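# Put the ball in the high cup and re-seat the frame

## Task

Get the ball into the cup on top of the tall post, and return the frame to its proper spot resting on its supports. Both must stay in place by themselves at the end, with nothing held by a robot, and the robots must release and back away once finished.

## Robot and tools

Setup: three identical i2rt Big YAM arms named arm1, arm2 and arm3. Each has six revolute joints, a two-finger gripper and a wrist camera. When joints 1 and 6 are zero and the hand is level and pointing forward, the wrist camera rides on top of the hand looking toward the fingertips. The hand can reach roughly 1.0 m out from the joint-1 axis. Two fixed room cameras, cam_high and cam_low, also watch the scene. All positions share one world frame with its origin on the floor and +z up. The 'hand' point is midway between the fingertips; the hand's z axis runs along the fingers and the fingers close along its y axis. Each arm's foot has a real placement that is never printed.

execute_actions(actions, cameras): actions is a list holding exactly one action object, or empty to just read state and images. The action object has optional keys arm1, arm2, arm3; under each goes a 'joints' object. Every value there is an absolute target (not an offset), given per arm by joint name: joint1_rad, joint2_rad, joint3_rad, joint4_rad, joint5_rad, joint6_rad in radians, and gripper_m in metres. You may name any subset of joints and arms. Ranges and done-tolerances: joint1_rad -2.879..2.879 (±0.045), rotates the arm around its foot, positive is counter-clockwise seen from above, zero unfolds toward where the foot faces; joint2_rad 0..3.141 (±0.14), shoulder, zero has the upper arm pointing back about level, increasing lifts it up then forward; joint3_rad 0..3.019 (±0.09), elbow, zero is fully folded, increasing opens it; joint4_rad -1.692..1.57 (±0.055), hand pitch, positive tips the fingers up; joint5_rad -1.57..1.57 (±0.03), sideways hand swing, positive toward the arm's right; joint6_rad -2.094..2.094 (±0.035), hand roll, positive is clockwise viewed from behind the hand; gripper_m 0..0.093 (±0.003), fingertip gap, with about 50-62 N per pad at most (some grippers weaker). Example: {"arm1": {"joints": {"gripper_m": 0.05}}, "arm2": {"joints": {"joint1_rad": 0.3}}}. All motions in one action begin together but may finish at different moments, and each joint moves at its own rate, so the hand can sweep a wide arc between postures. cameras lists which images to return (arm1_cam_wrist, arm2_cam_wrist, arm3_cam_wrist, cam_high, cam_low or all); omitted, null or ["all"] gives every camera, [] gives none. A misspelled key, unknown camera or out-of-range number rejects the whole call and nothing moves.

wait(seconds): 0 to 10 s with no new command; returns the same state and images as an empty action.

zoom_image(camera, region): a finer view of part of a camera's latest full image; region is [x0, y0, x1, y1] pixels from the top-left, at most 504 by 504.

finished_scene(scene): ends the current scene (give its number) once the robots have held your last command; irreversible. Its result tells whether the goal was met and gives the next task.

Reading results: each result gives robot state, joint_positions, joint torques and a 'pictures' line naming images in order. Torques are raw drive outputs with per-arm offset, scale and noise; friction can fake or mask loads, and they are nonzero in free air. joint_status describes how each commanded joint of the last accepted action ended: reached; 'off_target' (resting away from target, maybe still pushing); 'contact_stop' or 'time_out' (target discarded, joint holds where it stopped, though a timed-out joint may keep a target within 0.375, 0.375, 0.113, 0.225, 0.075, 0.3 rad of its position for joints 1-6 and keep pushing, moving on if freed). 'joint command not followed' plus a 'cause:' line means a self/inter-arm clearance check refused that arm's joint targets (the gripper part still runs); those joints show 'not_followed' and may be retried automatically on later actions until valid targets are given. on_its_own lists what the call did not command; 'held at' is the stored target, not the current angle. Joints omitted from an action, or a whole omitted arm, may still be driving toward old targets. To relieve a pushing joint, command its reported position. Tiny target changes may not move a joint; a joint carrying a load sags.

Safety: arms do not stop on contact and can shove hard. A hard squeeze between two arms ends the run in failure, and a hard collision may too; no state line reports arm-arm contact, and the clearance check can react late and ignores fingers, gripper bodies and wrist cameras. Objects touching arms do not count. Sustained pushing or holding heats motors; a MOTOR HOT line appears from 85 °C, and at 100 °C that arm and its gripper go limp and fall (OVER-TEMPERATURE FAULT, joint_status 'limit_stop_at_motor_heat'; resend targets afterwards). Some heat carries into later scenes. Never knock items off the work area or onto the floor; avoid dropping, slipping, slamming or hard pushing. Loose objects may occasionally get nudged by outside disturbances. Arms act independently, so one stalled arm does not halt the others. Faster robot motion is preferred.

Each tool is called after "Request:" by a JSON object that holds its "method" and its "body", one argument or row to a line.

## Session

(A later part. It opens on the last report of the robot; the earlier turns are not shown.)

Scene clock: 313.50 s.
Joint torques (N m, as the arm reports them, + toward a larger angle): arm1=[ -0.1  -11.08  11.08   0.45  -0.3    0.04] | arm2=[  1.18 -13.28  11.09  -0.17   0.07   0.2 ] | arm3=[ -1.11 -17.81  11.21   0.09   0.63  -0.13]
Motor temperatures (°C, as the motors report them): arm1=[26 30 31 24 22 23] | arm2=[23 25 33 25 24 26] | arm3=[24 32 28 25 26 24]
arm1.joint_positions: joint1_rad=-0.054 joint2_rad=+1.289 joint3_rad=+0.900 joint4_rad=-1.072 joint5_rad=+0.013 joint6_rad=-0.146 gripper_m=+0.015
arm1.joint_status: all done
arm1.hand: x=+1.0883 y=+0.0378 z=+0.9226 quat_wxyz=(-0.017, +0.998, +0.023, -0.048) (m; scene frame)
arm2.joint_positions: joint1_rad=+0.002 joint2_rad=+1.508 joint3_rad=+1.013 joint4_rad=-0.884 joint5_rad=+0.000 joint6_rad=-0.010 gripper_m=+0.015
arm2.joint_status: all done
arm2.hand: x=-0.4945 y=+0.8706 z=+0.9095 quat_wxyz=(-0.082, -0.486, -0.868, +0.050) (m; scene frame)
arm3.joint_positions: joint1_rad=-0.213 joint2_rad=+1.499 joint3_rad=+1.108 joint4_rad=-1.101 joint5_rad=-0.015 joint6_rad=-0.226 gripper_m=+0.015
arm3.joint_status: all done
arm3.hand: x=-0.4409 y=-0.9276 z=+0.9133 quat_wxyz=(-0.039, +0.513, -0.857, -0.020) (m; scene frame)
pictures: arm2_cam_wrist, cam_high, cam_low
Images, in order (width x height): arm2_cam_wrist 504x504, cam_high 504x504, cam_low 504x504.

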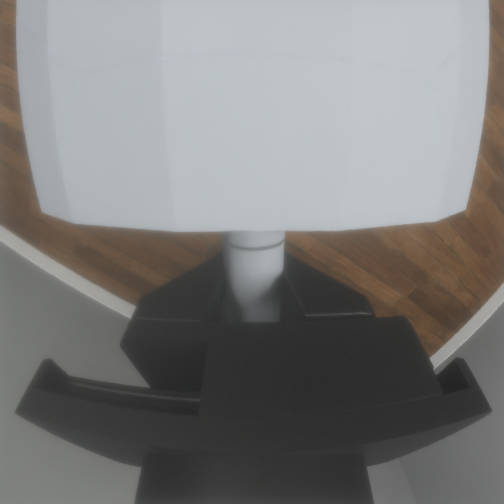

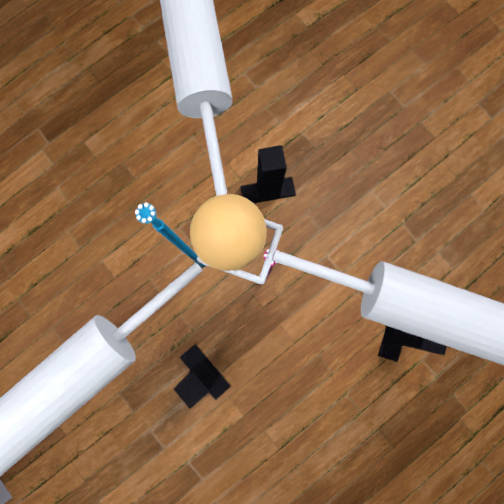

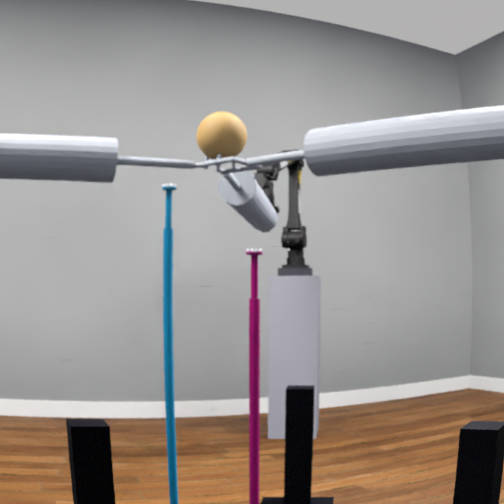

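Request:
{"method": "execute_actions", "body": {
  "actions": [
    {"arm1":{"joints":{"joint1_rad":0.25,"joint2_rad":1.14,"joint3_rad":0.795,"joint4_rad":-1.097,"joint6_rad":0.155}},"arm2":{"joints":{"joint2_rad":1.725,"joint3_rad":1.365,"joint4_rad":-0.98}},"arm3":{"joints":{"joint1_rad":-0.478,"joint2_rad":1.40,"joint3_rad":1.065,"joint4_rad":-1.111,"joint6_rad":-0.495}}}
  ],
  "cameras": ["cam_high","cam_low"]
}}

Request:
{"method": "execute_actions", "body": {
  "actions": [
    {"arm1":{"joints":{"joint1_rad":0.495,"joint2_rad":1.10,"joint3_rad":0.77,"joint4_rad":-1.11,"joint6_rad":0.40}},"arm2":{"joints":{"joint1_rad":-0.01,"joint2_rad":1.905,"joint3_rad":1.625,"joint4_rad":-1.06}},"arm3":{"joints":{"joint1_rad":-0.66,"joint2_rad":1.41,"joint3_rad":1.07,"joint4_rad":-1.111,"joint6_rad":-0.675}}}
  ],
  "cameras": ["cam_high","cam_low"]
}}

Scene clock: 322.20 s.
Joint torques (N m, as the arm reports them, + toward a larger angle): arm1=[ 0.17 -8.5  11.12  0.39 -0.61  0.09] | arm2=[  1.19 -17.22  12.28  -0.96   0.12   0.22] | arm3=[ -2.02 -16.34  11.62   0.29   0.84  -0.19]
Motor temperatures (°C, as the motors report them): arm1=[26 30 30 24 23 23] | arm2=[23 25 34 25 24 26] | arm3=[24 31 28 25 26 24]
arm1.joint_positions: joint1_rad=+0.231 joint2_rad=+1.152 joint3_rad=+0.785 joint4_rad=-1.096 joint5_rad=+0.022 joint6_rad=+0.141 gripper_m=+0.015
arm1.joint_status: all done
arm1.hand: x=+1.1404 y=-0.0544 z=+0.9212 quat_wxyz=(-0.006, +0.999, +0.022, -0.049) (m; scene frame)
arm2.joint_positions: joint1_rad=+0.000 joint2_rad=+1.754 joint3_rad=+1.321 joint4_rad=-0.936 joint5_rad=-0.001 joint6_rad=-0.010 gripper_m=+0.015
arm2.joint_status: all done
arm2.hand: x=-0.4412 y=+0.7803 z=+0.9090 quat_wxyz=(-0.087, -0.487, -0.868, +0.052) (m; scene frame)
arm3.joint_positions: joint1_rad=-0.459 joint2_rad=+1.435 joint3_rad=+1.049 joint4_rad=-1.103 joint5_rad=-0.021 joint6_rad=-0.477 gripper_m=+0.015
arm3.joint_status: all done
arm3.hand: x=-0.3891 y=-1.0188 z=+0.9169 quat_wxyz=(-0.044, +0.515, -0.856, -0.014) (m; scene frame)
pictures: cam_high, cam_low
Images, in order (width x height): cam_high 504x504, cam_low 504x504.

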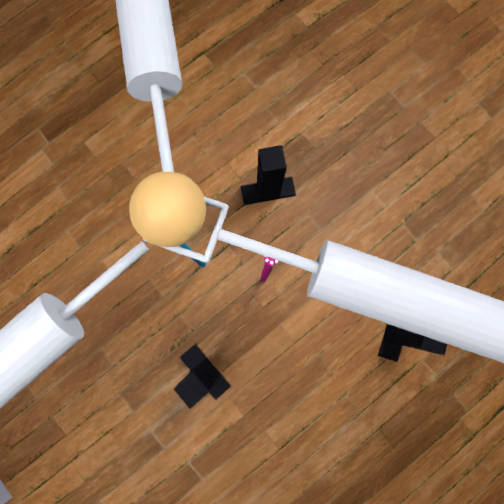

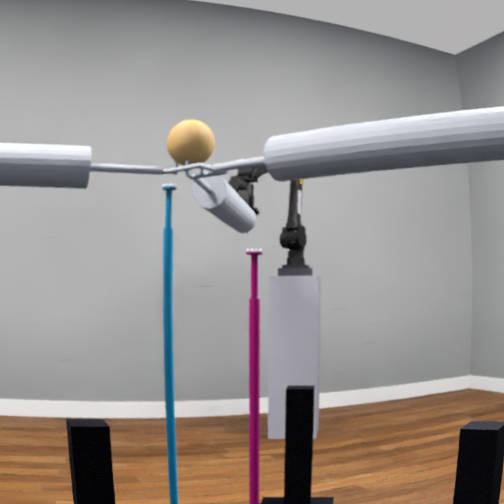

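Scene clock: 323.23 s.
Joint torques (N m, as the arm reports them, + toward a larger angle): arm1=[ 0.5  -9.05 11.31  0.54 -0.85  0.11] | arm2=[  1.01 -20.85  12.72  -0.97   0.15   0.22] | arm3=[ -1.82 -15.5   12.14   0.73   0.98  -0.19]
Motor temperatures (°C, as the motors report them): arm1=[26 30 30 24 23 23] | arm2=[23 25 34 25 24 26] | arm3=[24 31 28 25 26 24]
arm1.joint_positions: joint1_rad=+0.470 joint2_rad=+1.123 joint3_rad=+0.758 joint4_rad=-1.114 joint5_rad=+0.031 joint6_rad=+0.383 gripper_m=+0.015
arm1.joint_status: all done
arm1.hand: x=+1.1744 y=-0.1186 z=+0.9184 quat_wxyz=(+0.000, +0.999, +0.020, -0.043) (m; scene frame)
arm2.joint_positions: joint1_rad=-0.008 joint2_rad=+1.939 joint3_rad=+1.578 joint4_rad=-1.013 joint5_rad=-0.002 joint6_rad=-0.011 gripper_m=+0.015
arm2.joint_status: all done
arm2.hand: x=-0.4081 y=+0.7149 z=+0.9031 quat_wxyz=(-0.084, -0.490, -0.866, +0.051) (m; scene frame)
arm3.joint_positions: joint1_rad=-0.642 joint2_rad=+1.435 joint3_rad=+1.049 joint4_rad=-1.113 joint5_rad=-0.025 joint6_rad=-0.656 gripper_m=+0.015
arm3.joint_status: all done
arm3.hand: x=-0.3544 y=-1.0847 z=+0.9163 quat_wxyz=(-0.041, +0.514, -0.857, -0.009) (m; scene frame)
pictures: cam_high, cam_low
Images, in order (width x height): cam_high 504x504, cam_low 504x504.

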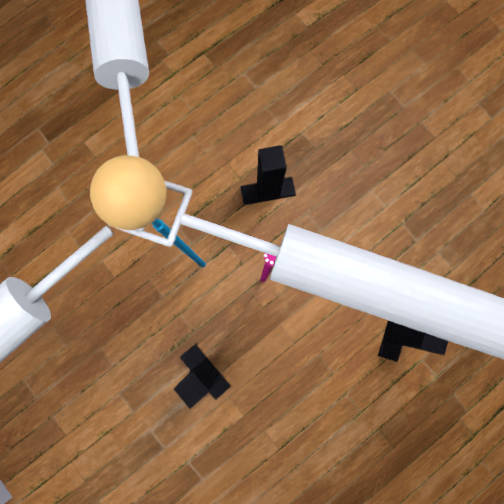

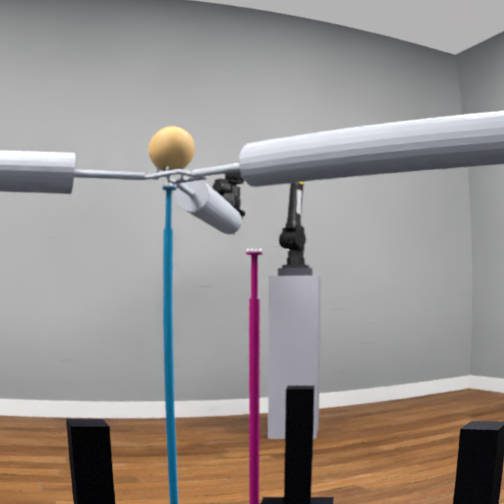

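Request:
{"method": "execute_actions", "body": {
  "actions": [
    {"arm1":{"joints":{"joint1_rad":0.48,"joint2_rad":1.171,"joint3_rad":0.668,"joint4_rad":-0.957}},"arm2":{"joints":{"joint2_rad":2.0,"joint3_rad":1.59,"joint4_rad":-0.95}},"arm3":{"joints":{"joint1_rad":-0.65,"joint2_rad":1.483,"joint3_rad":0.983,"joint4_rad":-0.97}}}
  ],
  "cameras": ["cam_high","cam_low"]
}}

Request:
{"method": "zoom_image", "body": {
  "camera": "cam_low",
  "region": [110, 120, 230, 240]
}}

Scene clock: 334.83 s.
Joint torques (N m, as the arm reports them, + toward a larger angle): arm1=[-0.62 -8.    9.4   0.87 -0.44  0.07] | arm2=[  0.45 -20.94   9.77   1.61   0.2    0.24] | arm3=[ -1.01 -14.41  10.15   1.09   0.56  -0.15]
Motor temperatures (°C, as the motors report them): arm1=[26 29 30 24 23 23] | arm2=[23 27 35 25 24 26] | arm3=[24 31 29 25 27 24]
arm1.joint_positions: joint1_rad=+0.472 joint2_rad=+1.179 joint3_rad=+0.670 joint4_rad=-0.969 joint5_rad=+0.018 joint6_rad=+0.386 gripper_m=+0.015
arm1.joint_status: all done
arm1.hand: x=+1.1780 y=-0.1199 z=+0.8738 quat_wxyz=(+0.006, +0.999, +0.020, -0.040) (m; scene frame)
arm2.joint_positions: joint1_rad=-0.003 joint2_rad=+2.025 joint3_rad=+1.575 joint4_rad=-0.977 joint5_rad=-0.004 joint6_rad=-0.012 gripper_m=+0.015
arm2.joint_status: all done
arm2.hand: x=-0.4045 y=+0.7154 z=+0.8513 quat_wxyz=(-0.062, -0.488, -0.870, +0.037) (m; scene frame)
arm3.joint_positions: joint1_rad=-0.641 joint2_rad=+1.489 joint3_rad=+0.977 joint4_rad=-0.981 joint5_rad=-0.014 joint6_rad=-0.660 gripper_m=+0.015
arm3.joint_status: all done
arm3.hand: x=-0.3522 y=-1.0853 z=+0.8715 quat_wxyz=(-0.043, +0.516, -0.856, -0.003) (m; scene frame)
pictures: cam_high, cam_low
Images, in order (width x height): cam_high 504x504, cam_low 504x504.

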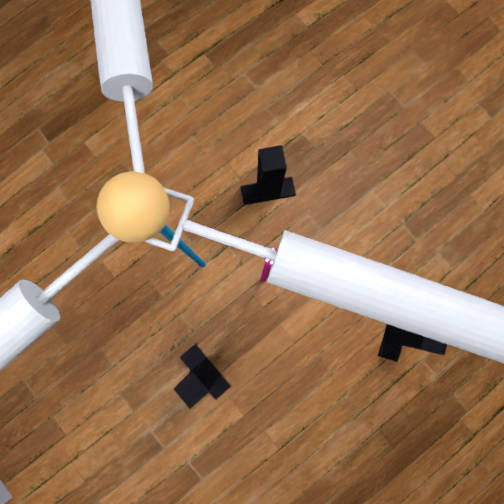

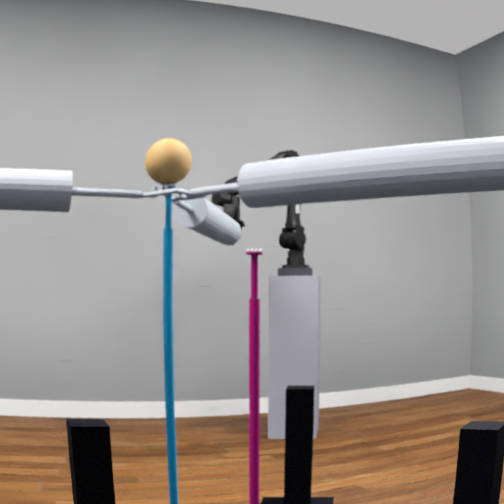

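Region (110, 120, 230, 240) of cam_low's 504x504 image, scaled by 4.200, with more detail than that image has.

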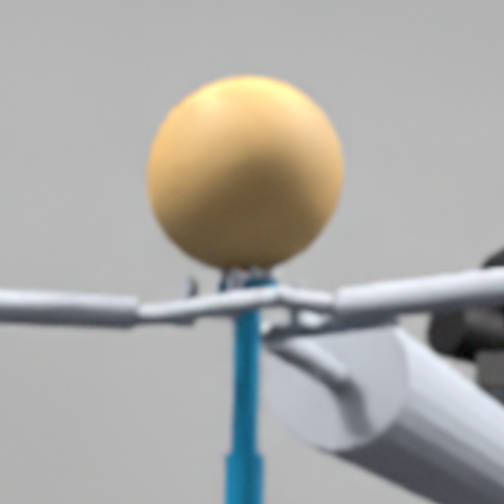

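Request:
{"method": "execute_actions", "body": {
  "actions": [
    {"arm1":{"joints":{"joint2_rad":1.265,"joint3_rad":0.58,"joint4_rad":-0.77}},"arm2":{"joints":{"joint2_rad":2.04,"joint3_rad":1.535,"joint4_rad":-0.83}},"arm3":{"joints":{"joint2_rad":1.558,"joint3_rad":0.912,"joint4_rad":-0.82}}}
  ],
  "cameras": ["cam_high","cam_low"]
}}

Request:
{"method": "zoom_image", "body": {
  "camera": "cam_low",
  "region": [110, 120, 290, 300]
}}

Scene clock: 340.63 s.
Joint torques (N m, as the arm reports them, + toward a larger angle): arm1=[-0.69 -9.05  7.81  0.91 -0.49  0.07] | arm2=[  0.6  -20.66   9.56   1.78   0.22   0.24] | arm3=[ -0.98 -14.91   9.07   1.1    0.57  -0.14]
Motor temperatures (°C, as the motors report them): arm1=[26 29 30 24 23 23] | arm2=[23 28 35 25 24 26] | arm3=[24 30 28 25 27 24]
arm1.joint_positions: joint1_rad=+0.472 joint2_rad=+1.278 joint3_rad=+0.588 joint4_rad=-0.782 joint5_rad=+0.019 joint6_rad=+0.385 gripper_m=+0.015
arm1.joint_status: all done
arm1.hand: x=+1.1783 y=-0.1194 z=+0.8231 quat_wxyz=(+0.007, +0.999, +0.020, -0.044) (m; scene frame)
arm2.joint_positions: joint1_rad=-0.003 joint2_rad=+2.060 joint3_rad=+1.521 joint4_rad=-0.860 joint5_rad=-0.003 joint6_rad=-0.012 gripper_m=+0.015
arm2.joint_status: all done
arm2.hand: x=-0.4044 y=+0.7142 z=+0.8140 quat_wxyz=(-0.074, -0.488, -0.869, +0.044) (m; scene frame)
arm3.joint_positions: joint1_rad=-0.643 joint2_rad=+1.566 joint3_rad=+0.909 joint4_rad=-0.832 joint5_rad=-0.014 joint6_rad=-0.662 gripper_m=+0.015
arm3.joint_status: all done
arm3.hand: x=-0.3516 y=-1.0860 z=+0.8218 quat_wxyz=(-0.045, +0.515, -0.856, -0.003) (m; scene frame)
pictures: cam_high, cam_low
Images, in order (width x height): cam_high 504x504, cam_low 504x504.

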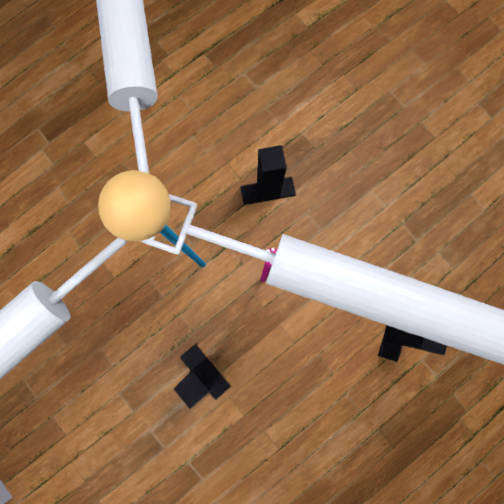

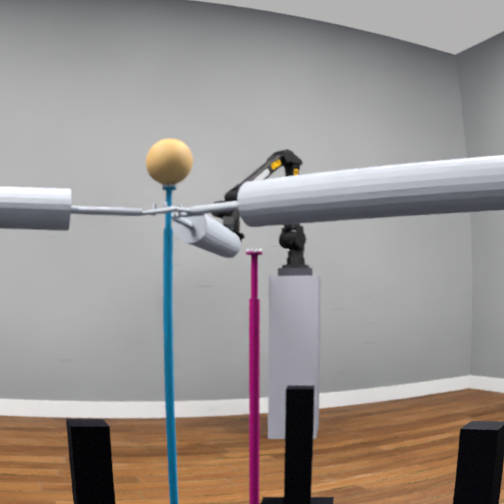

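Region (110, 120, 290, 300) of cam_low's 504x504 image, scaled by 2.800, with more detail than that image has.

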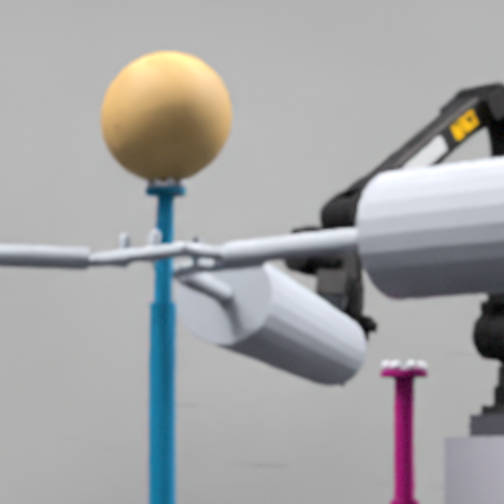

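Request:
{"method": "execute_actions", "body": {
  "actions": [
    {"arm1":{"joints":{"joint1_rad":0.235,"joint2_rad":1.31,"joint3_rad":0.635,"joint4_rad":-0.772,"joint6_rad":0.14}},"arm2":{"joints":{"joint1_rad":0.0,"joint2_rad":1.855,"joint3_rad":1.225,"joint4_rad":-0.715}},"arm3":{"joints":{"joint1_rad":-0.46,"joint2_rad":1.55,"joint3_rad":0.91,"joint4_rad":-0.824,"joint6_rad":-0.475}}}
  ],
  "cameras": ["cam_high","cam_low"]
}}

Request:
{"method": "execute_actions", "body": {
  "actions": [
    {"arm1":{"joints":{"joint1_rad":-0.05,"joint2_rad":1.435,"joint3_rad":0.765,"joint4_rad":-0.768,"joint6_rad":-0.145}},"arm2":{"joints":{"joint2_rad":1.635,"joint3_rad":0.905,"joint4_rad":-0.62}},"arm3":{"joints":{"joint1_rad":-0.215,"joint2_rad":1.595,"joint3_rad":0.98,"joint4_rad":-0.835,"joint6_rad":-0.23}}}
  ],
  "cameras": ["cam_low"]
}}

Request:
{"method": "execute_actions", "body": {
  "actions": [
    {"arm1":{"joints":{"joint1_rad":-0.255,"joint2_rad":1.60,"joint3_rad":0.96,"joint4_rad":-0.794,"joint6_rad":-0.35}},"arm2":{"joints":{"joint2_rad":1.395,"joint3_rad":0.62,"joint4_rad":-0.58}},"arm3":{"joints":{"joint1_rad":0.0,"joint2_rad":1.70,"joint3_rad":1.115,"joint4_rad":-0.866,"joint6_rad":-0.015}}}
  ],
  "cameras": []
}}

Request:
{"method": "execute_actions", "body": {
  "actions": [
    {"arm1":{"joints":{"joint1_rad":-0.40,"joint2_rad":1.815,"joint3_rad":1.19,"joint4_rad":-0.81,"joint6_rad":-0.49}},"arm2":{"joints":{"joint1_rad":0.007,"joint2_rad":1.15,"joint3_rad":0.345,"joint4_rad":-0.58}},"arm3":{"joints":{"joint1_rad":0.165,"joint2_rad":1.865,"joint3_rad":1.295,"joint4_rad":-0.89,"joint6_rad":0.155}}}
  ],
  "cameras": ["cam_high","cam_low"]
}}

Scene clock: 365.53 s.
Joint torques (N m, as the arm reports them, + toward a larger angle): arm1=[-1.92 -8.19 10.29 -0.08 -0.48 -0.19] | arm2=[  0.66 -18.33   7.16   1.03   0.23   0.18] | arm3=[ -0.71 -15.69   9.32   0.69   0.54  -0.03]
Motor temperatures (°C, as the motors report them): arm1=[26 29 29 24 23 23] | arm2=[23 30 34 25 24 26] | arm3=[24 30 27 25 27 24]
arm1.joint_positions: joint1_rad=+0.242 joint2_rad=+1.311 joint3_rad=+0.615 joint4_rad=-0.759 joint5_rad=+0.018 joint6_rad=+0.154 gripper_m=+0.015
arm1.joint_status: all done
arm1.hand: x=+1.1432 y=-0.0576 z=+0.8234 quat_wxyz=(-0.003, +0.998, +0.021, -0.053) (m; scene frame)
arm2.joint_positions: joint1_rad=+0.007 joint2_rad=+1.882 joint3_rad=+1.233 joint4_rad=-0.723 joint5_rad=-0.004 joint6_rad=-0.008 gripper_m=+0.015
arm2.joint_status: all done
arm2.hand: x=-0.4368 y=+0.7808 z=+0.8179 quat_wxyz=(-0.086, -0.484, -0.869, +0.050) (m; scene frame)
arm3.joint_positions: joint1_rad=-0.454 joint2_rad=+1.566 joint3_rad=+0.905 joint4_rad=-0.824 joint5_rad=-0.013 joint6_rad=-0.474 gripper_m=+0.015
arm3.joint_status: all done
arm3.hand: x=-0.3900 y=-1.0190 z=+0.8207 quat_wxyz=(-0.046, +0.516, -0.855, -0.010) (m; scene frame)
pictures: cam_high, cam_low
Images, in order (width x height): cam_high 504x504, cam_low 504x504.

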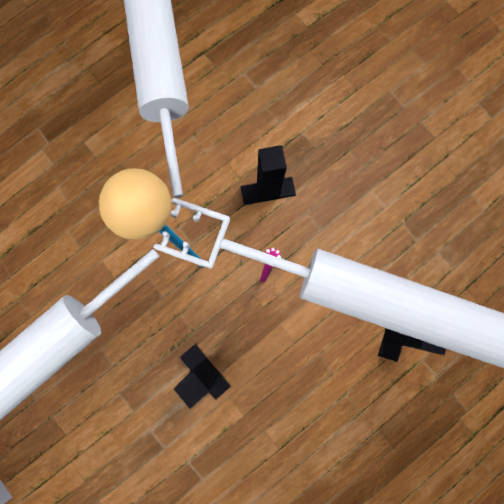

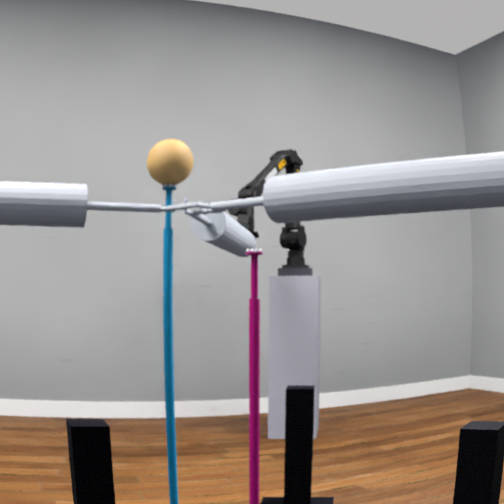

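Scene clock: 366.60 s.
Joint torques (N m, as the arm reports them, + toward a larger angle): arm1=[ -2.08 -11.52  10.35  -0.16  -0.16  -0.23] | arm2=[  0.82 -13.59   6.8    1.17   0.12   0.19] | arm3=[ -0.68 -14.33  11.2    0.56   0.43   0.  ]
Motor temperatures (°C, as the motors report them): arm1=[26 29 29 24 23 23] | arm2=[23 30 34 25 24 26] | arm3=[24 30 28 25 27 24]
arm1.joint_positions: joint1_rad=-0.040 joint2_rad=+1.442 joint3_rad=+0.745 joint4_rad=-0.753 joint5_rad=+0.007 joint6_rad=-0.129 gripper_m=+0.015
arm1.joint_status: all done
arm1.hand: x=+1.0883 y=+0.0324 z=+0.8241 quat_wxyz=(-0.014, +0.998, +0.022, -0.054) (m; scene frame)
arm2.joint_positions: joint1_rad=+0.002 joint2_rad=+1.654 joint3_rad=+0.912 joint4_rad=-0.630 joint5_rad=-0.001 joint6_rad=-0.008 gripper_m=+0.015
arm2.joint_status: all done
arm2.hand: x=-0.4935 y=+0.8684 z=+0.8229 quat_wxyz=(-0.085, -0.487, -0.868, +0.051) (m; scene frame)
arm3.joint_positions: joint1_rad=-0.212 joint2_rad=+1.589 joint3_rad=+0.957 joint4_rad=-0.831 joint5_rad=-0.010 joint6_rad=-0.231 gripper_m=+0.015
arm3.joint_status: all done
arm3.hand: x=-0.4426 y=-0.9301 z=+0.8287 quat_wxyz=(-0.054, +0.516, -0.855, -0.022) (m; scene frame)
pictures: cam_low
Images, in order (width x height): cam_low 504x504.

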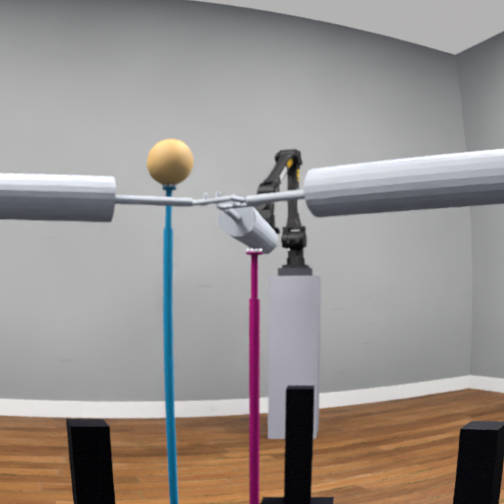

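Scene clock: 367.63 s.
Joint torques (N m, as the arm reports them, + toward a larger angle): arm1=[ -2.28 -15.06  10.75  -0.32   0.03  -0.23] | arm2=[ 1.01 -9.63  6.95  0.96  0.2   0.19] | arm3=[ -0.7  -16.95  11.56   0.27   0.23  -0.02]
Motor temperatures (°C, as the motors report them): arm1=[26 29 29 24 23 23] | arm2=[23 30 34 25 24 26] | arm3=[24 30 28 25 27 24]
arm1.joint_positions: joint1_rad=-0.244 joint2_rad=+1.613 joint3_rad=+0.937 joint4_rad=-0.775 joint5_rad=+0.000 joint6_rad=-0.333 gripper_m=+0.015
arm1.joint_status: all done
arm1.hand: x=+1.0347 y=+0.1240 z=+0.8219 quat_wxyz=(-0.023, +0.998, +0.022, -0.052) (m; scene frame)
arm2.joint_positions: joint1_rad=+0.002 joint2_rad=+1.413 joint3_rad=+0.621 joint4_rad=-0.587 joint5_rad=-0.002 joint6_rad=-0.008 gripper_m=+0.015
arm2.joint_status: all done
arm2.hand: x=-0.5479 y=+0.9601 z=+0.8214 quat_wxyz=(-0.082, -0.487, -0.868, +0.049) (m; scene frame)
arm3.joint_positions: joint1_rad=+0.003 joint2_rad=+1.701 joint3_rad=+1.089 joint4_rad=-0.855 joint5_rad=-0.004 joint6_rad=-0.016 gripper_m=+0.015
arm3.joint_status: all done
arm3.hand: x=-0.4959 y=-0.8382 z=+0.8243 quat_wxyz=(-0.048, +0.515, -0.855, -0.028) (m; scene frame)
pictures: none
No camera images: the call's "cameras" was empty. Leave "cameras" out to get every camera's image.

Scene clock: 368.63 s.
Joint torques (N m, as the arm reports them, + toward a larger angle): arm1=[ -2.99 -19.83  10.94  -0.42   0.12  -0.21] | arm2=[ 1.22 -5.73  6.34  0.74  0.13  0.18] | arm3=[ -0.7  -20.79  11.35   0.09   0.07  -0.01]
Motor temperatures (°C, as the motors report them): arm1=[26 29 29 24 23 23] | arm2=[23 29 33 25 24 26] | arm3=[24 30 28 25 27 24]
arm1.joint_positions: joint1_rad=-0.384 joint2_rad=+1.831 joint3_rad=+1.165 joint4_rad=-0.792 joint5_rad=-0.003 joint6_rad=-0.473 gripper_m=+0.015
arm1.joint_status: all done
arm1.hand: x=+0.9839 y=+0.2137 z=+0.7976 quat_wxyz=(-0.027, +0.998, +0.022, -0.046) (m; scene frame)
arm2.joint_positions: joint1_rad=+0.005 joint2_rad=+1.165 joint3_rad=+0.352 joint4_rad=-0.579 joint5_rad=-0.001 joint6_rad=-0.008 gripper_m=+0.015
arm2.joint_status: all done
arm2.hand: x=-0.6007 y=+1.0494 z=+0.8054 quat_wxyz=(-0.077, -0.486, -0.870, +0.046) (m; scene frame)
arm3.joint_positions: joint1_rad=+0.167 joint2_rad=+1.874 joint3_rad=+1.272 joint4_rad=-0.876 joint5_rad=+0.001 joint6_rad=+0.150 gripper_m=+0.015
arm3.joint_status: all done
arm3.hand: x=-0.5463 y=-0.7491 z=+0.8015 quat_wxyz=(-0.040, +0.515, -0.856, -0.030) (m; scene frame)
pictures: cam_high, cam_low
Images, in order (width x height): cam_high 504x504, cam_low 504x504.

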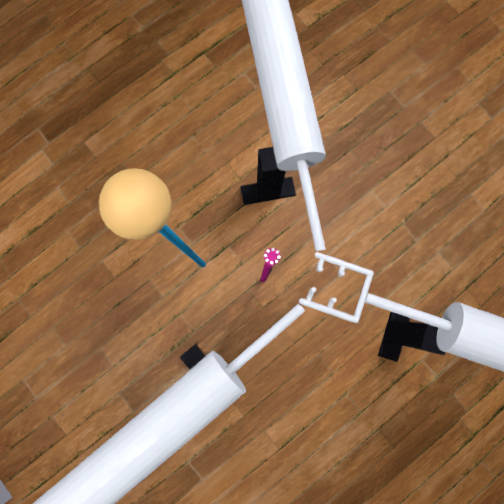

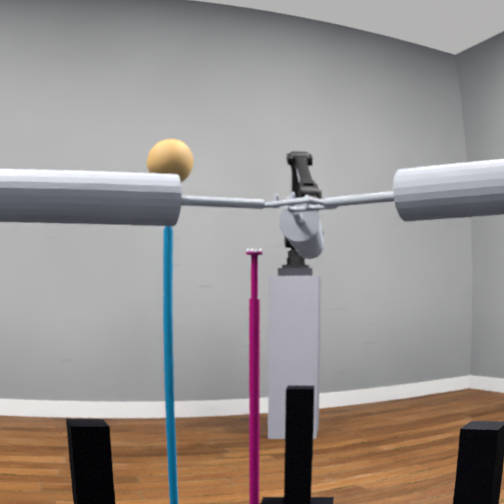

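Now descending back to the rests.

Request:
{"method": "execute_actions", "body": {
  "actions": [
    {"arm1":{"joints":{"joint2_rad":1.96,"joint3_rad":1.135,"joint4_rad":-0.615}},"arm2":{"joints":{"joint2_rad":1.535,"joint3_rad":0.28,"joint4_rad":-0.15}},"arm3":{"joints":{"joint1_rad":0.155,"joint2_rad":2.0,"joint3_rad":1.24,"joint4_rad":-0.705}}}
  ],
  "cameras": []
}}

Request:
{"method": "execute_actions", "body": {
  "actions": [
    {"arm1":{"joints":{"joint2_rad":2.14,"joint3_rad":1.14,"joint4_rad":-0.44}},"arm2":{"joints":{"joint2_rad":1.995,"joint3_rad":0.32,"joint4_rad":0.265}},"arm3":{"joints":{"joint2_rad":2.165,"joint3_rad":1.24,"joint4_rad":-0.54}}}
  ],
  "cameras": []
}}

Request:
{"method": "execute_actions", "body": {
  "actions": [
    {"arm1":{"joints":{"joint2_rad":2.335,"joint3_rad":1.195,"joint4_rad":-0.295}},"arm2":{"joints":{"joint2_rad":2.39,"joint3_rad":0.435,"joint4_rad":0.54}},"arm3":{"joints":{"joint2_rad":2.35,"joint3_rad":1.285,"joint4_rad":-0.40}}}
  ],
  "cameras": []
}}

Request:
{"method": "execute_actions", "body": {
  "actions": [
    {"arm1":{"joints":{"joint2_rad":2.55,"joint3_rad":1.295,"joint4_rad":-0.185}},"arm2":{"joints":{"joint2_rad":2.70,"joint3_rad":0.605,"joint4_rad":0.67}},"arm3":{"joints":{"joint2_rad":2.56,"joint3_rad":1.375,"joint4_rad":-0.29}}}
  ],
  "cameras": ["cam_high","cam_low"]
}}

Scene clock: 381.17 s.
Joint torques (N m, as the arm reports them, + toward a larger angle): arm1=[ -1.76 -22.2    7.11   0.34   0.11  -0.08] | arm2=[ 1.31 -6.48  3.    1.32  0.03  0.2 ] | arm3=[ -1.16 -22.59   8.13   0.66   0.23   0.02]
Motor temperatures (°C, as the motors report them): arm1=[26 30 30 24 23 23] | arm2=[23 28 32 25 24 26] | arm3=[24 31 28 25 26 24]
arm1.joint_positions: joint1_rad=-0.396 joint2_rad=+1.984 joint3_rad=+1.138 joint4_rad=-0.613 joint5_rad=-0.003 joint6_rad=-0.488 gripper_m=+0.015
arm1.joint_status: all done
arm1.hand: x=+0.9836 y=+0.2216 z=+0.7187 quat_wxyz=(-0.028, +0.998, +0.023, -0.045) (m; scene frame)
arm2.joint_positions: joint1_rad=+0.005 joint2_rad=+1.535 joint3_rad=+0.286 joint4_rad=-0.168 joint5_rad=+0.001 joint6_rad=-0.008 gripper_m=+0.015
arm2.joint_status: all done
arm2.hand: x=-0.6047 y=+1.0543 z=+0.7257 quat_wxyz=(-0.065, -0.486, -0.870, +0.041) (m; scene frame)
arm3.joint_positions: joint1_rad=+0.163 joint2_rad=+2.019 joint3_rad=+1.239 joint4_rad=-0.707 joint5_rad=-0.004 joint6_rad=+0.151 gripper_m=+0.015
arm3.joint_status: all done
arm3.hand: x=-0.5438 y=-0.7473 z=+0.7198 quat_wxyz=(-0.035, +0.513, -0.857, -0.029) (m; scene frame)
pictures: none
No camera images: the call's "cameras" was empty. Leave "cameras" out to get every camera's image.

Scene clock: 382.27 s.
Joint torques (N m, as the arm reports them, + toward a larger angle): arm1=[ -2.18 -22.18   6.34   0.23   0.13  -0.06] | arm2=[ 1.41 -8.32 -0.19  1.31  0.07  0.18] | arm3=[ -0.55 -23.29   7.61   0.75   0.13   0.04]
Motor temperatures (°C, as the motors report them): arm1=[26 30 29 24 23 23] | arm2=[23 28 32 25 24 26] | arm3=[24 31 28 25 26 24]
arm1.joint_positions: joint1_rad=-0.395 joint2_rad=+2.162 joint3_rad=+1.135 joint4_rad=-0.432 joint5_rad=-0.004 joint6_rad=-0.491 gripper_m=+0.015
arm1.joint_status: all done
arm1.hand: x=+0.9866 y=+0.2207 z=+0.6350 quat_wxyz=(-0.028, +0.998, +0.026, -0.045) (m; scene frame)
arm2.joint_positions: joint1_rad=+0.005 joint2_rad=+1.990 joint3_rad=+0.318 joint4_rad=+0.249 joint5_rad=+0.001 joint6_rad=-0.008 gripper_m=+0.015
arm2.joint_status: all done
arm2.hand: x=-0.6044 y=+1.0531 z=+0.6451 quat_wxyz=(-0.063, -0.486, -0.871, +0.039) (m; scene frame)
arm3.joint_positions: joint1_rad=+0.156 joint2_rad=+2.180 joint3_rad=+1.231 joint4_rad=-0.541 joint5_rad=+0.000 joint6_rad=+0.148 gripper_m=+0.015
arm3.joint_status: all done
arm3.hand: x=-0.5401 y=-0.7511 z=+0.6377 quat_wxyz=(-0.035, +0.511, -0.859, -0.026) (m; scene frame)
pictures: none
No camera images: the call's "cameras" was empty. Leave "cameras" out to get every camera's image.

Scene clock: 383.30 s.
Joint torques (N m, as the arm reports them, + toward a larger angle): arm1=[ -2.34 -22.32   6.34  -0.02   0.13  -0.07] | arm2=[ 1.43 -9.88 -2.74  1.19  0.12  0.18] | arm3=[  0.32 -23.38   7.5    0.47   0.09   0.07]
Motor temperatures (°C, as the motors report them): arm1=[26 30 29 24 23 23] | arm2=[23 28 32 25 24 26] | arm3=[24 31 28 25 26 24]
arm1.joint_positions: joint1_rad=-0.391 joint2_rad=+2.353 joint3_rad=+1.175 joint4_rad=-0.284 joint5_rad=-0.004 joint6_rad=-0.489 gripper_m=+0.015
arm1.joint_status: all done
arm1.hand: x=+0.9906 y=+0.2176 z=+0.5531 quat_wxyz=(-0.027, +0.998, +0.027, -0.044) (m; scene frame)
arm2.joint_positions: joint1_rad=+0.005 joint2_rad=+2.381 joint3_rad=+0.436 joint4_rad=+0.525 joint5_rad=-0.001 joint6_rad=-0.008 gripper_m=+0.015
arm2.joint_status: all done
arm2.hand: x=-0.6023 y=+1.0494 z=+0.5632 quat_wxyz=(-0.064, -0.486, -0.871, +0.039) (m; scene frame)
arm3.joint_positions: joint1_rad=+0.146 joint2_rad=+2.360 joint3_rad=+1.263 joint4_rad=-0.396 joint5_rad=+0.000 joint6_rad=+0.143 gripper_m=+0.015
arm3.joint_status: all done
arm3.hand: x=-0.5358 y=-0.7567 z=+0.5551 quat_wxyz=(-0.034, +0.509, -0.860, -0.025) (m; scene frame)
pictures: none
No camera images: the call's "cameras" was empty. Leave "cameras" out to get every camera's image.

Scene clock: 384.27 s.
Joint torques (N m, as the arm reports them, + toward a larger angle): arm1=[ -1.84 -23.42   4.62   0.22   0.13  -0.06] | arm2=[  1.51 -10.63  -4.01   1.25   0.15   0.19] | arm3=[  0.38 -24.02   5.68   0.58   0.04   0.08]
Motor temperatures (°C, as the motors report them): arm1=[26 30 29 24 23 23] | arm2=[23 28 32 25 24 26] | arm3=[24 31 28 25 26 24]
arm1.joint_positions: joint1_rad=-0.390 joint2_rad=+2.568 joint3_rad=+1.283 joint4_rad=-0.180 joint5_rad=-0.005 joint6_rad=-0.489 gripper_m=+0.015
arm1.joint_status: all done
arm1.hand: x=+0.9906 y=+0.2183 z=+0.4672 quat_wxyz=(-0.026, +0.998, +0.027, -0.043) (m; scene frame)
arm2.joint_positions: joint1_rad=+0.005 joint2_rad=+2.692 joint3_rad=+0.608 joint4_rad=+0.653 joint5_rad=-0.001 joint6_rad=-0.008 gripper_m=+0.015
arm2.joint_status: all done
arm2.hand: x=-0.6031 y=+1.0500 z=+0.4771 quat_wxyz=(-0.060, -0.487, -0.871, +0.036) (m; scene frame)
arm3.joint_positions: joint1_rad=+0.146 joint2_rad=+2.567 joint3_rad=+1.360 joint4_rad=-0.290 joint5_rad=+0.002 joint6_rad=+0.143 gripper_m=+0.015
arm3.joint_status: all done
arm3.hand: x=-0.5355 y=-0.7575 z=+0.4683 quat_wxyz=(-0.033, +0.509, -0.860, -0.023) (m; scene frame)
pictures: cam_high, cam_low
Images, in order (width x height): cam_high 504x504, cam_low 504x504.

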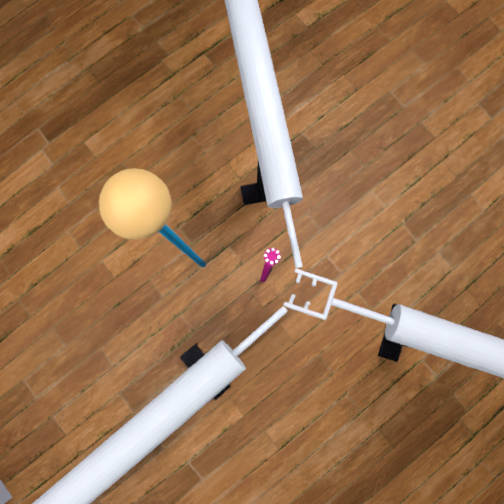

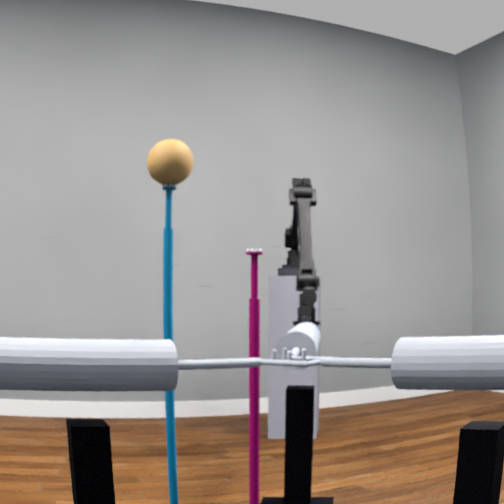

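Request:
{"method": "execute_actions", "body": {
  "actions": [
    {"arm1":{"joints":{"joint2_rad":2.66,"joint3_rad":1.365,"joint4_rad":-0.15}},"arm2":{"joints":{"joint2_rad":2.86,"joint3_rad":0.71,"joint4_rad":0.70}},"arm3":{"joints":{"joint1_rad":0.17,"joint2_rad":2.675,"joint3_rad":1.445,"joint4_rad":-0.255}}}
  ],
  "cameras": []
}}

Request:
{"method": "execute_actions", "body": {
  "actions": [
    {"arm1":{"joints":{"joint2_rad":2.735,"joint3_rad":1.41,"joint4_rad":-0.135}},"arm2":{"joints":{"joint2_rad":2.94,"joint3_rad":0.775,"joint4_rad":0.715}},"arm3":{"joints":{"joint2_rad":2.745,"joint3_rad":1.49,"joint4_rad":-0.24}}}
  ],
  "cameras": ["cam_high","cam_low"]
}}

Scene clock: 391.00 s.
Joint torques (N m, as the arm reports them, + toward a larger angle): arm1=[ -1.97 -22.58   3.87   0.44   0.2   -0.05] | arm2=[  1.44 -10.51  -4.88   1.07   0.13   0.2 ] | arm3=[  0.53 -23.15   5.32   0.82   0.02   0.09]
Motor temperatures (°C, as the motors report them): arm1=[26 30 29 24 23 23] | arm2=[23 27 31 25 24 26] | arm3=[24 32 27 25 26 24]
arm1.joint_positions: joint1_rad=-0.391 joint2_rad=+2.667 joint3_rad=+1.358 joint4_rad=-0.150 joint5_rad=-0.005 joint6_rad=-0.489 gripper_m=+0.015
arm1.joint_status: all done
arm1.hand: x=+0.9864 y=+0.2210 z=+0.4287 quat_wxyz=(-0.027, +0.998, +0.027, -0.046) (m; scene frame)
arm2.joint_positions: joint1_rad=+0.005 joint2_rad=+2.851 joint3_rad=+0.719 joint4_rad=+0.691 joint5_rad=-0.001 joint6_rad=-0.008 gripper_m=+0.015
arm2.joint_status: all done
arm2.hand: x=-0.6068 y=+1.0556 z=+0.4263 quat_wxyz=(-0.055, -0.487, -0.871, +0.034) (m; scene frame)
arm3.joint_positions: joint1_rad=+0.159 joint2_rad=+2.670 joint3_rad=+1.433 joint4_rad=-0.260 joint5_rad=+0.002 joint6_rad=+0.144 gripper_m=+0.015
arm3.joint_status: all done
arm3.hand: x=-0.5412 y=-0.7530 z=+0.4266 quat_wxyz=(-0.033, +0.514, -0.857, -0.023) (m; scene frame)
pictures: none
No camera images: the call's "cameras" was empty. Leave "cameras" out to get every camera's image.

Scene clock: 391.70 s.
Joint torques (N m, as the arm reports them, + toward a larger angle): arm1=[ -2.09 -21.66   3.55   0.46   0.15  -0.06] | arm2=[ 1.32 -9.8  -4.7   0.69  0.16  0.19] | arm3=[  0.45 -22.38   5.22   0.9    0.01   0.07]
Motor temperatures (°C, as the motors report them): arm1=[26 30 28 24 23 23] | arm2=[23 27 31 25 24 26] | arm3=[24 32 27 25 26 24]
arm1.joint_positions: joint1_rad=-0.391 joint2_rad=+2.729 joint3_rad=+1.405 joint4_rad=-0.135 joint5_rad=-0.004 joint6_rad=-0.489 gripper_m=+0.015
arm1.joint_status: all done
arm1.hand: x=+0.9863 y=+0.2217 z=+0.4043 quat_wxyz=(-0.027, +0.998, +0.027, -0.045) (m; scene frame)
arm2.joint_positions: joint1_rad=+0.005 joint2_rad=+2.923 joint3_rad=+0.778 joint4_rad=+0.712 joint5_rad=-0.002 joint6_rad=-0.008 gripper_m=+0.015
arm2.joint_status: all done
arm2.hand: x=-0.6068 y=+1.0555 z=+0.4015 quat_wxyz=(-0.059, -0.487, -0.871, +0.036) (m; scene frame)
arm3.joint_positions: joint1_rad=+0.160 joint2_rad=+2.728 joint3_rad=+1.476 joint4_rad=-0.247 joint5_rad=+0.003 joint6_rad=+0.144 gripper_m=+0.015
arm3.joint_status: all done
arm3.hand: x=-0.5415 y=-0.7526 z=+0.4033 quat_wxyz=(-0.032, +0.514, -0.857, -0.022) (m; scene frame)
pictures: cam_high, cam_low
Images, in order (width x height): cam_high 504x504, cam_low 504x504.

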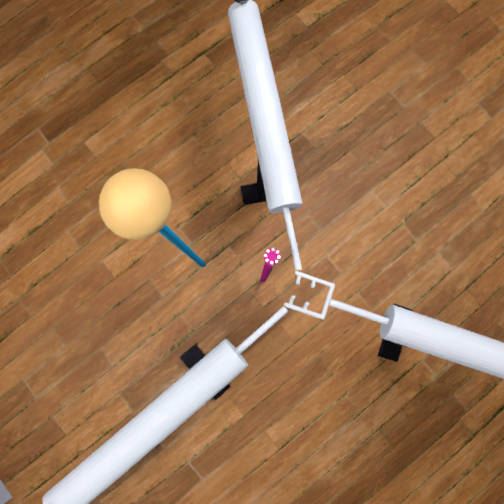

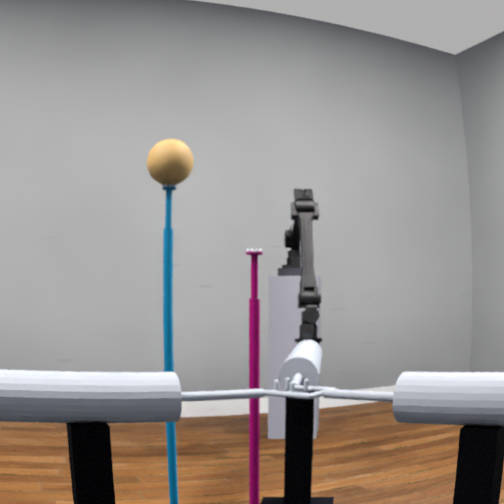

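Request:
{"method": "execute_actions", "body": {
  "actions": [
    {"arm1":{"joints":{"gripper_m":0.093}},"arm2":{"joints":{"gripper_m":0.093}},"arm3":{"joints":{"gripper_m":0.093}}}
  ],
  "cameras": []
}}

Request:
{"method": "execute_actions", "body": {
  "actions": [
    {"arm1":{"joints":{"joint2_rad":2.53,"joint3_rad":1.26,"joint4_rad":-0.19}},"arm2":{"joints":{"joint2_rad":2.70,"joint3_rad":0.58,"joint4_rad":0.64}},"arm3":{"joints":{"joint2_rad":2.54,"joint3_rad":1.35,"joint4_rad":-0.30}}}
  ],
  "cameras": []
}}

Request:
{"method": "execute_actions", "body": {
  "actions": [
    {"arm1":{"joints":{"joint2_rad":1.96,"joint3_rad":1.12,"joint4_rad":-0.62}},"arm2":{"joints":{"joint2_rad":1.99,"joint3_rad":0.31,"joint4_rad":0.2}},"arm3":{"joints":{"joint2_rad":2.0,"joint3_rad":1.22,"joint4_rad":-0.71}}}
  ]
}}

Scene clock: 399.87 s.
Joint torques (N m, as the arm reports them, + toward a larger angle): arm1=[ -1.67 -21.85   3.59   0.44   0.11  -0.06] | arm2=[  1.19 -10.5   -4.54   0.72   0.15   0.19] | arm3=[  0.19 -22.11   5.33   0.93   0.02   0.07]
Motor temperatures (°C, as the motors report them): arm1=[26 31 28 24 23 23] | arm2=[23 27 31 25 24 26] | arm3=[24 32 27 25 26 24]
arm1.joint_positions: joint1_rad=-0.391 joint2_rad=+2.729 joint3_rad=+1.405 joint4_rad=-0.135 joint5_rad=-0.003 joint6_rad=-0.489 gripper_m=+0.093
arm1.joint_status: all done
arm1.hand: x=+0.9864 y=+0.2220 z=+0.4043 quat_wxyz=(-0.028, +0.998, +0.027, -0.045) (m; scene frame)
arm2.joint_positions: joint1_rad=+0.005 joint2_rad=+2.923 joint3_rad=+0.778 joint4_rad=+0.712 joint5_rad=-0.002 joint6_rad=-0.008 gripper_m=+0.093
arm2.joint_status: all done
arm2.hand: x=-0.6068 y=+1.0555 z=+0.4015 quat_wxyz=(-0.059, -0.487, -0.871, +0.036) (m; scene frame)
arm3.joint_positions: joint1_rad=+0.161 joint2_rad=+2.728 joint3_rad=+1.476 joint4_rad=-0.247 joint5_rad=+0.003 joint6_rad=+0.145 gripper_m=+0.093
arm3.joint_status: all done
arm3.hand: x=-0.5419 y=-0.7525 z=+0.4033 quat_wxyz=(-0.032, +0.514, -0.857, -0.022) (m; scene frame)
pictures: none
No camera images: the call's "cameras" was empty. Leave "cameras" out to get every camera's image.

Scene clock: 401.23 s.
Joint torques (N m, as the arm reports them, + toward a larger angle): arm1=[ -2.09 -20.55   3.94   0.28   0.11  -0.06] | arm2=[  1.4  -10.08  -5.18   0.38   0.14   0.18] | arm3=[  0.44 -21.57   5.1    0.35   0.01   0.05]
Motor temperatures (°C, as the motors report them): arm1=[26 31 28 24 23 23] | arm2=[23 27 31 25 24 26] | arm3=[24 32 27 25 26 24]
arm1.joint_positions: joint1_rad=-0.391 joint2_rad=+2.510 joint3_rad=+1.261 joint4_rad=-0.187 joint5_rad=-0.003 joint6_rad=-0.489 gripper_m=+0.093
arm1.joint_status: all done
arm1.hand: x=+0.9807 y=+0.2234 z=+0.4924 quat_wxyz=(-0.033, +0.998, +0.027, -0.055) (m; scene frame)
arm2.joint_positions: joint1_rad=+0.005 joint2_rad=+2.692 joint3_rad=+0.595 joint4_rad=+0.647 joint5_rad=-0.002 joint6_rad=-0.008 gripper_m=+0.093
arm2.joint_status: all done
arm2.hand: x=-0.6077 y=+1.0577 z=+0.4790 quat_wxyz=(-0.052, -0.487, -0.871, +0.031) (m; scene frame)
arm3.joint_positions: joint1_rad=+0.161 joint2_rad=+2.522 joint3_rad=+1.346 joint4_rad=-0.293 joint5_rad=+0.003 joint6_rad=+0.145 gripper_m=+0.093
arm3.joint_status: all done
arm3.hand: x=-0.5396 y=-0.7451 z=+0.4890 quat_wxyz=(-0.044, +0.514, -0.856, -0.032) (m; scene frame)
pictures: none
No camera images: the call's "cameras" was empty. Leave "cameras" out to get every camera's image.

Scene clock: 402.70 s.
Joint torques (N m, as the arm reports them, + toward a larger angle): arm1=[ -2.09 -17.68   8.47   0.07   0.11  -0.06] | arm2=[ 1.24 -8.77 -0.53  0.22  0.15  0.19] | arm3=[  0.4  -18.07   8.35   0.13   0.     0.07]
Motor temperatures (°C, as the motors report them): arm1=[26 31 28 24 23 23] | arm2=[23 27 31 25 24 26] | arm3=[24 32 27 25 26 24]
arm1.joint_positions: joint1_rad=-0.391 joint2_rad=+1.949 joint3_rad=+1.108 joint4_rad=-0.611 joint5_rad=-0.003 joint6_rad=-0.489 gripper_m=+0.093
arm1.joint_status: all done
arm1.hand: x=+0.9901 y=+0.2158 z=+0.7276 quat_wxyz=(-0.030, +0.998, +0.027, -0.048) (m; scene frame)
arm2.joint_positions: joint1_rad=+0.005 joint2_rad=+1.991 joint3_rad=+0.310 joint4_rad=+0.210 joint5_rad=-0.002 joint6_rad=-0.008 gripper_m=+0.093
arm2.joint_status: all done
arm2.hand: x=-0.6117 y=+1.0660 z=+0.6439 quat_wxyz=(-0.043, -0.487, -0.872, +0.026) (m; scene frame)
arm3.joint_positions: joint1_rad=+0.161 joint2_rad=+1.970 joint3_rad=+1.219 joint4_rad=-0.695 joint5_rad=+0.003 joint6_rad=+0.145 gripper_m=+0.093
arm3.joint_status: all done
arm3.hand: x=-0.5411 y=-0.7464 z=+0.7392 quat_wxyz=(-0.053, +0.514, -0.855, -0.039) (m; scene frame)
pictures: arm1_cam_wrist, arm2_cam_wrist, arm3_cam_wrist, cam_high, cam_low
Images, in order (width x height): arm1_cam_wrist 504x504, arm2_cam_wrist 504x504, arm3_cam_wrist 504x504, cam_high 504x504, cam_low 504x504.

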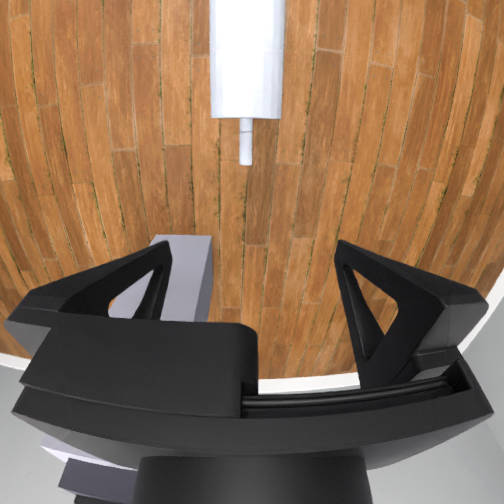

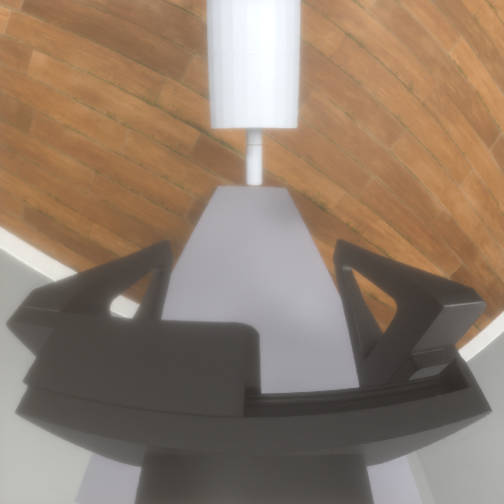

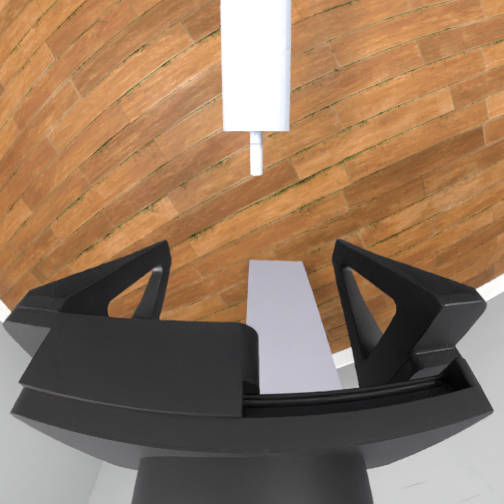

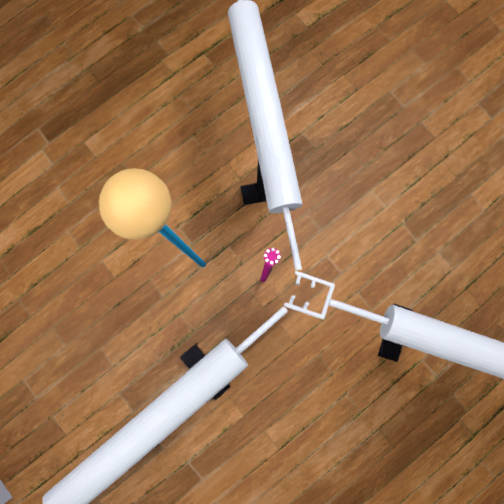

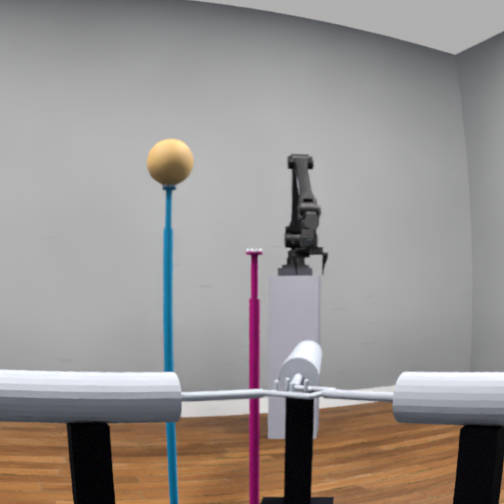

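Request:
{"method": "finished_scene", "body": {
  "scene": 1
}}

The scene is finished: the task was done.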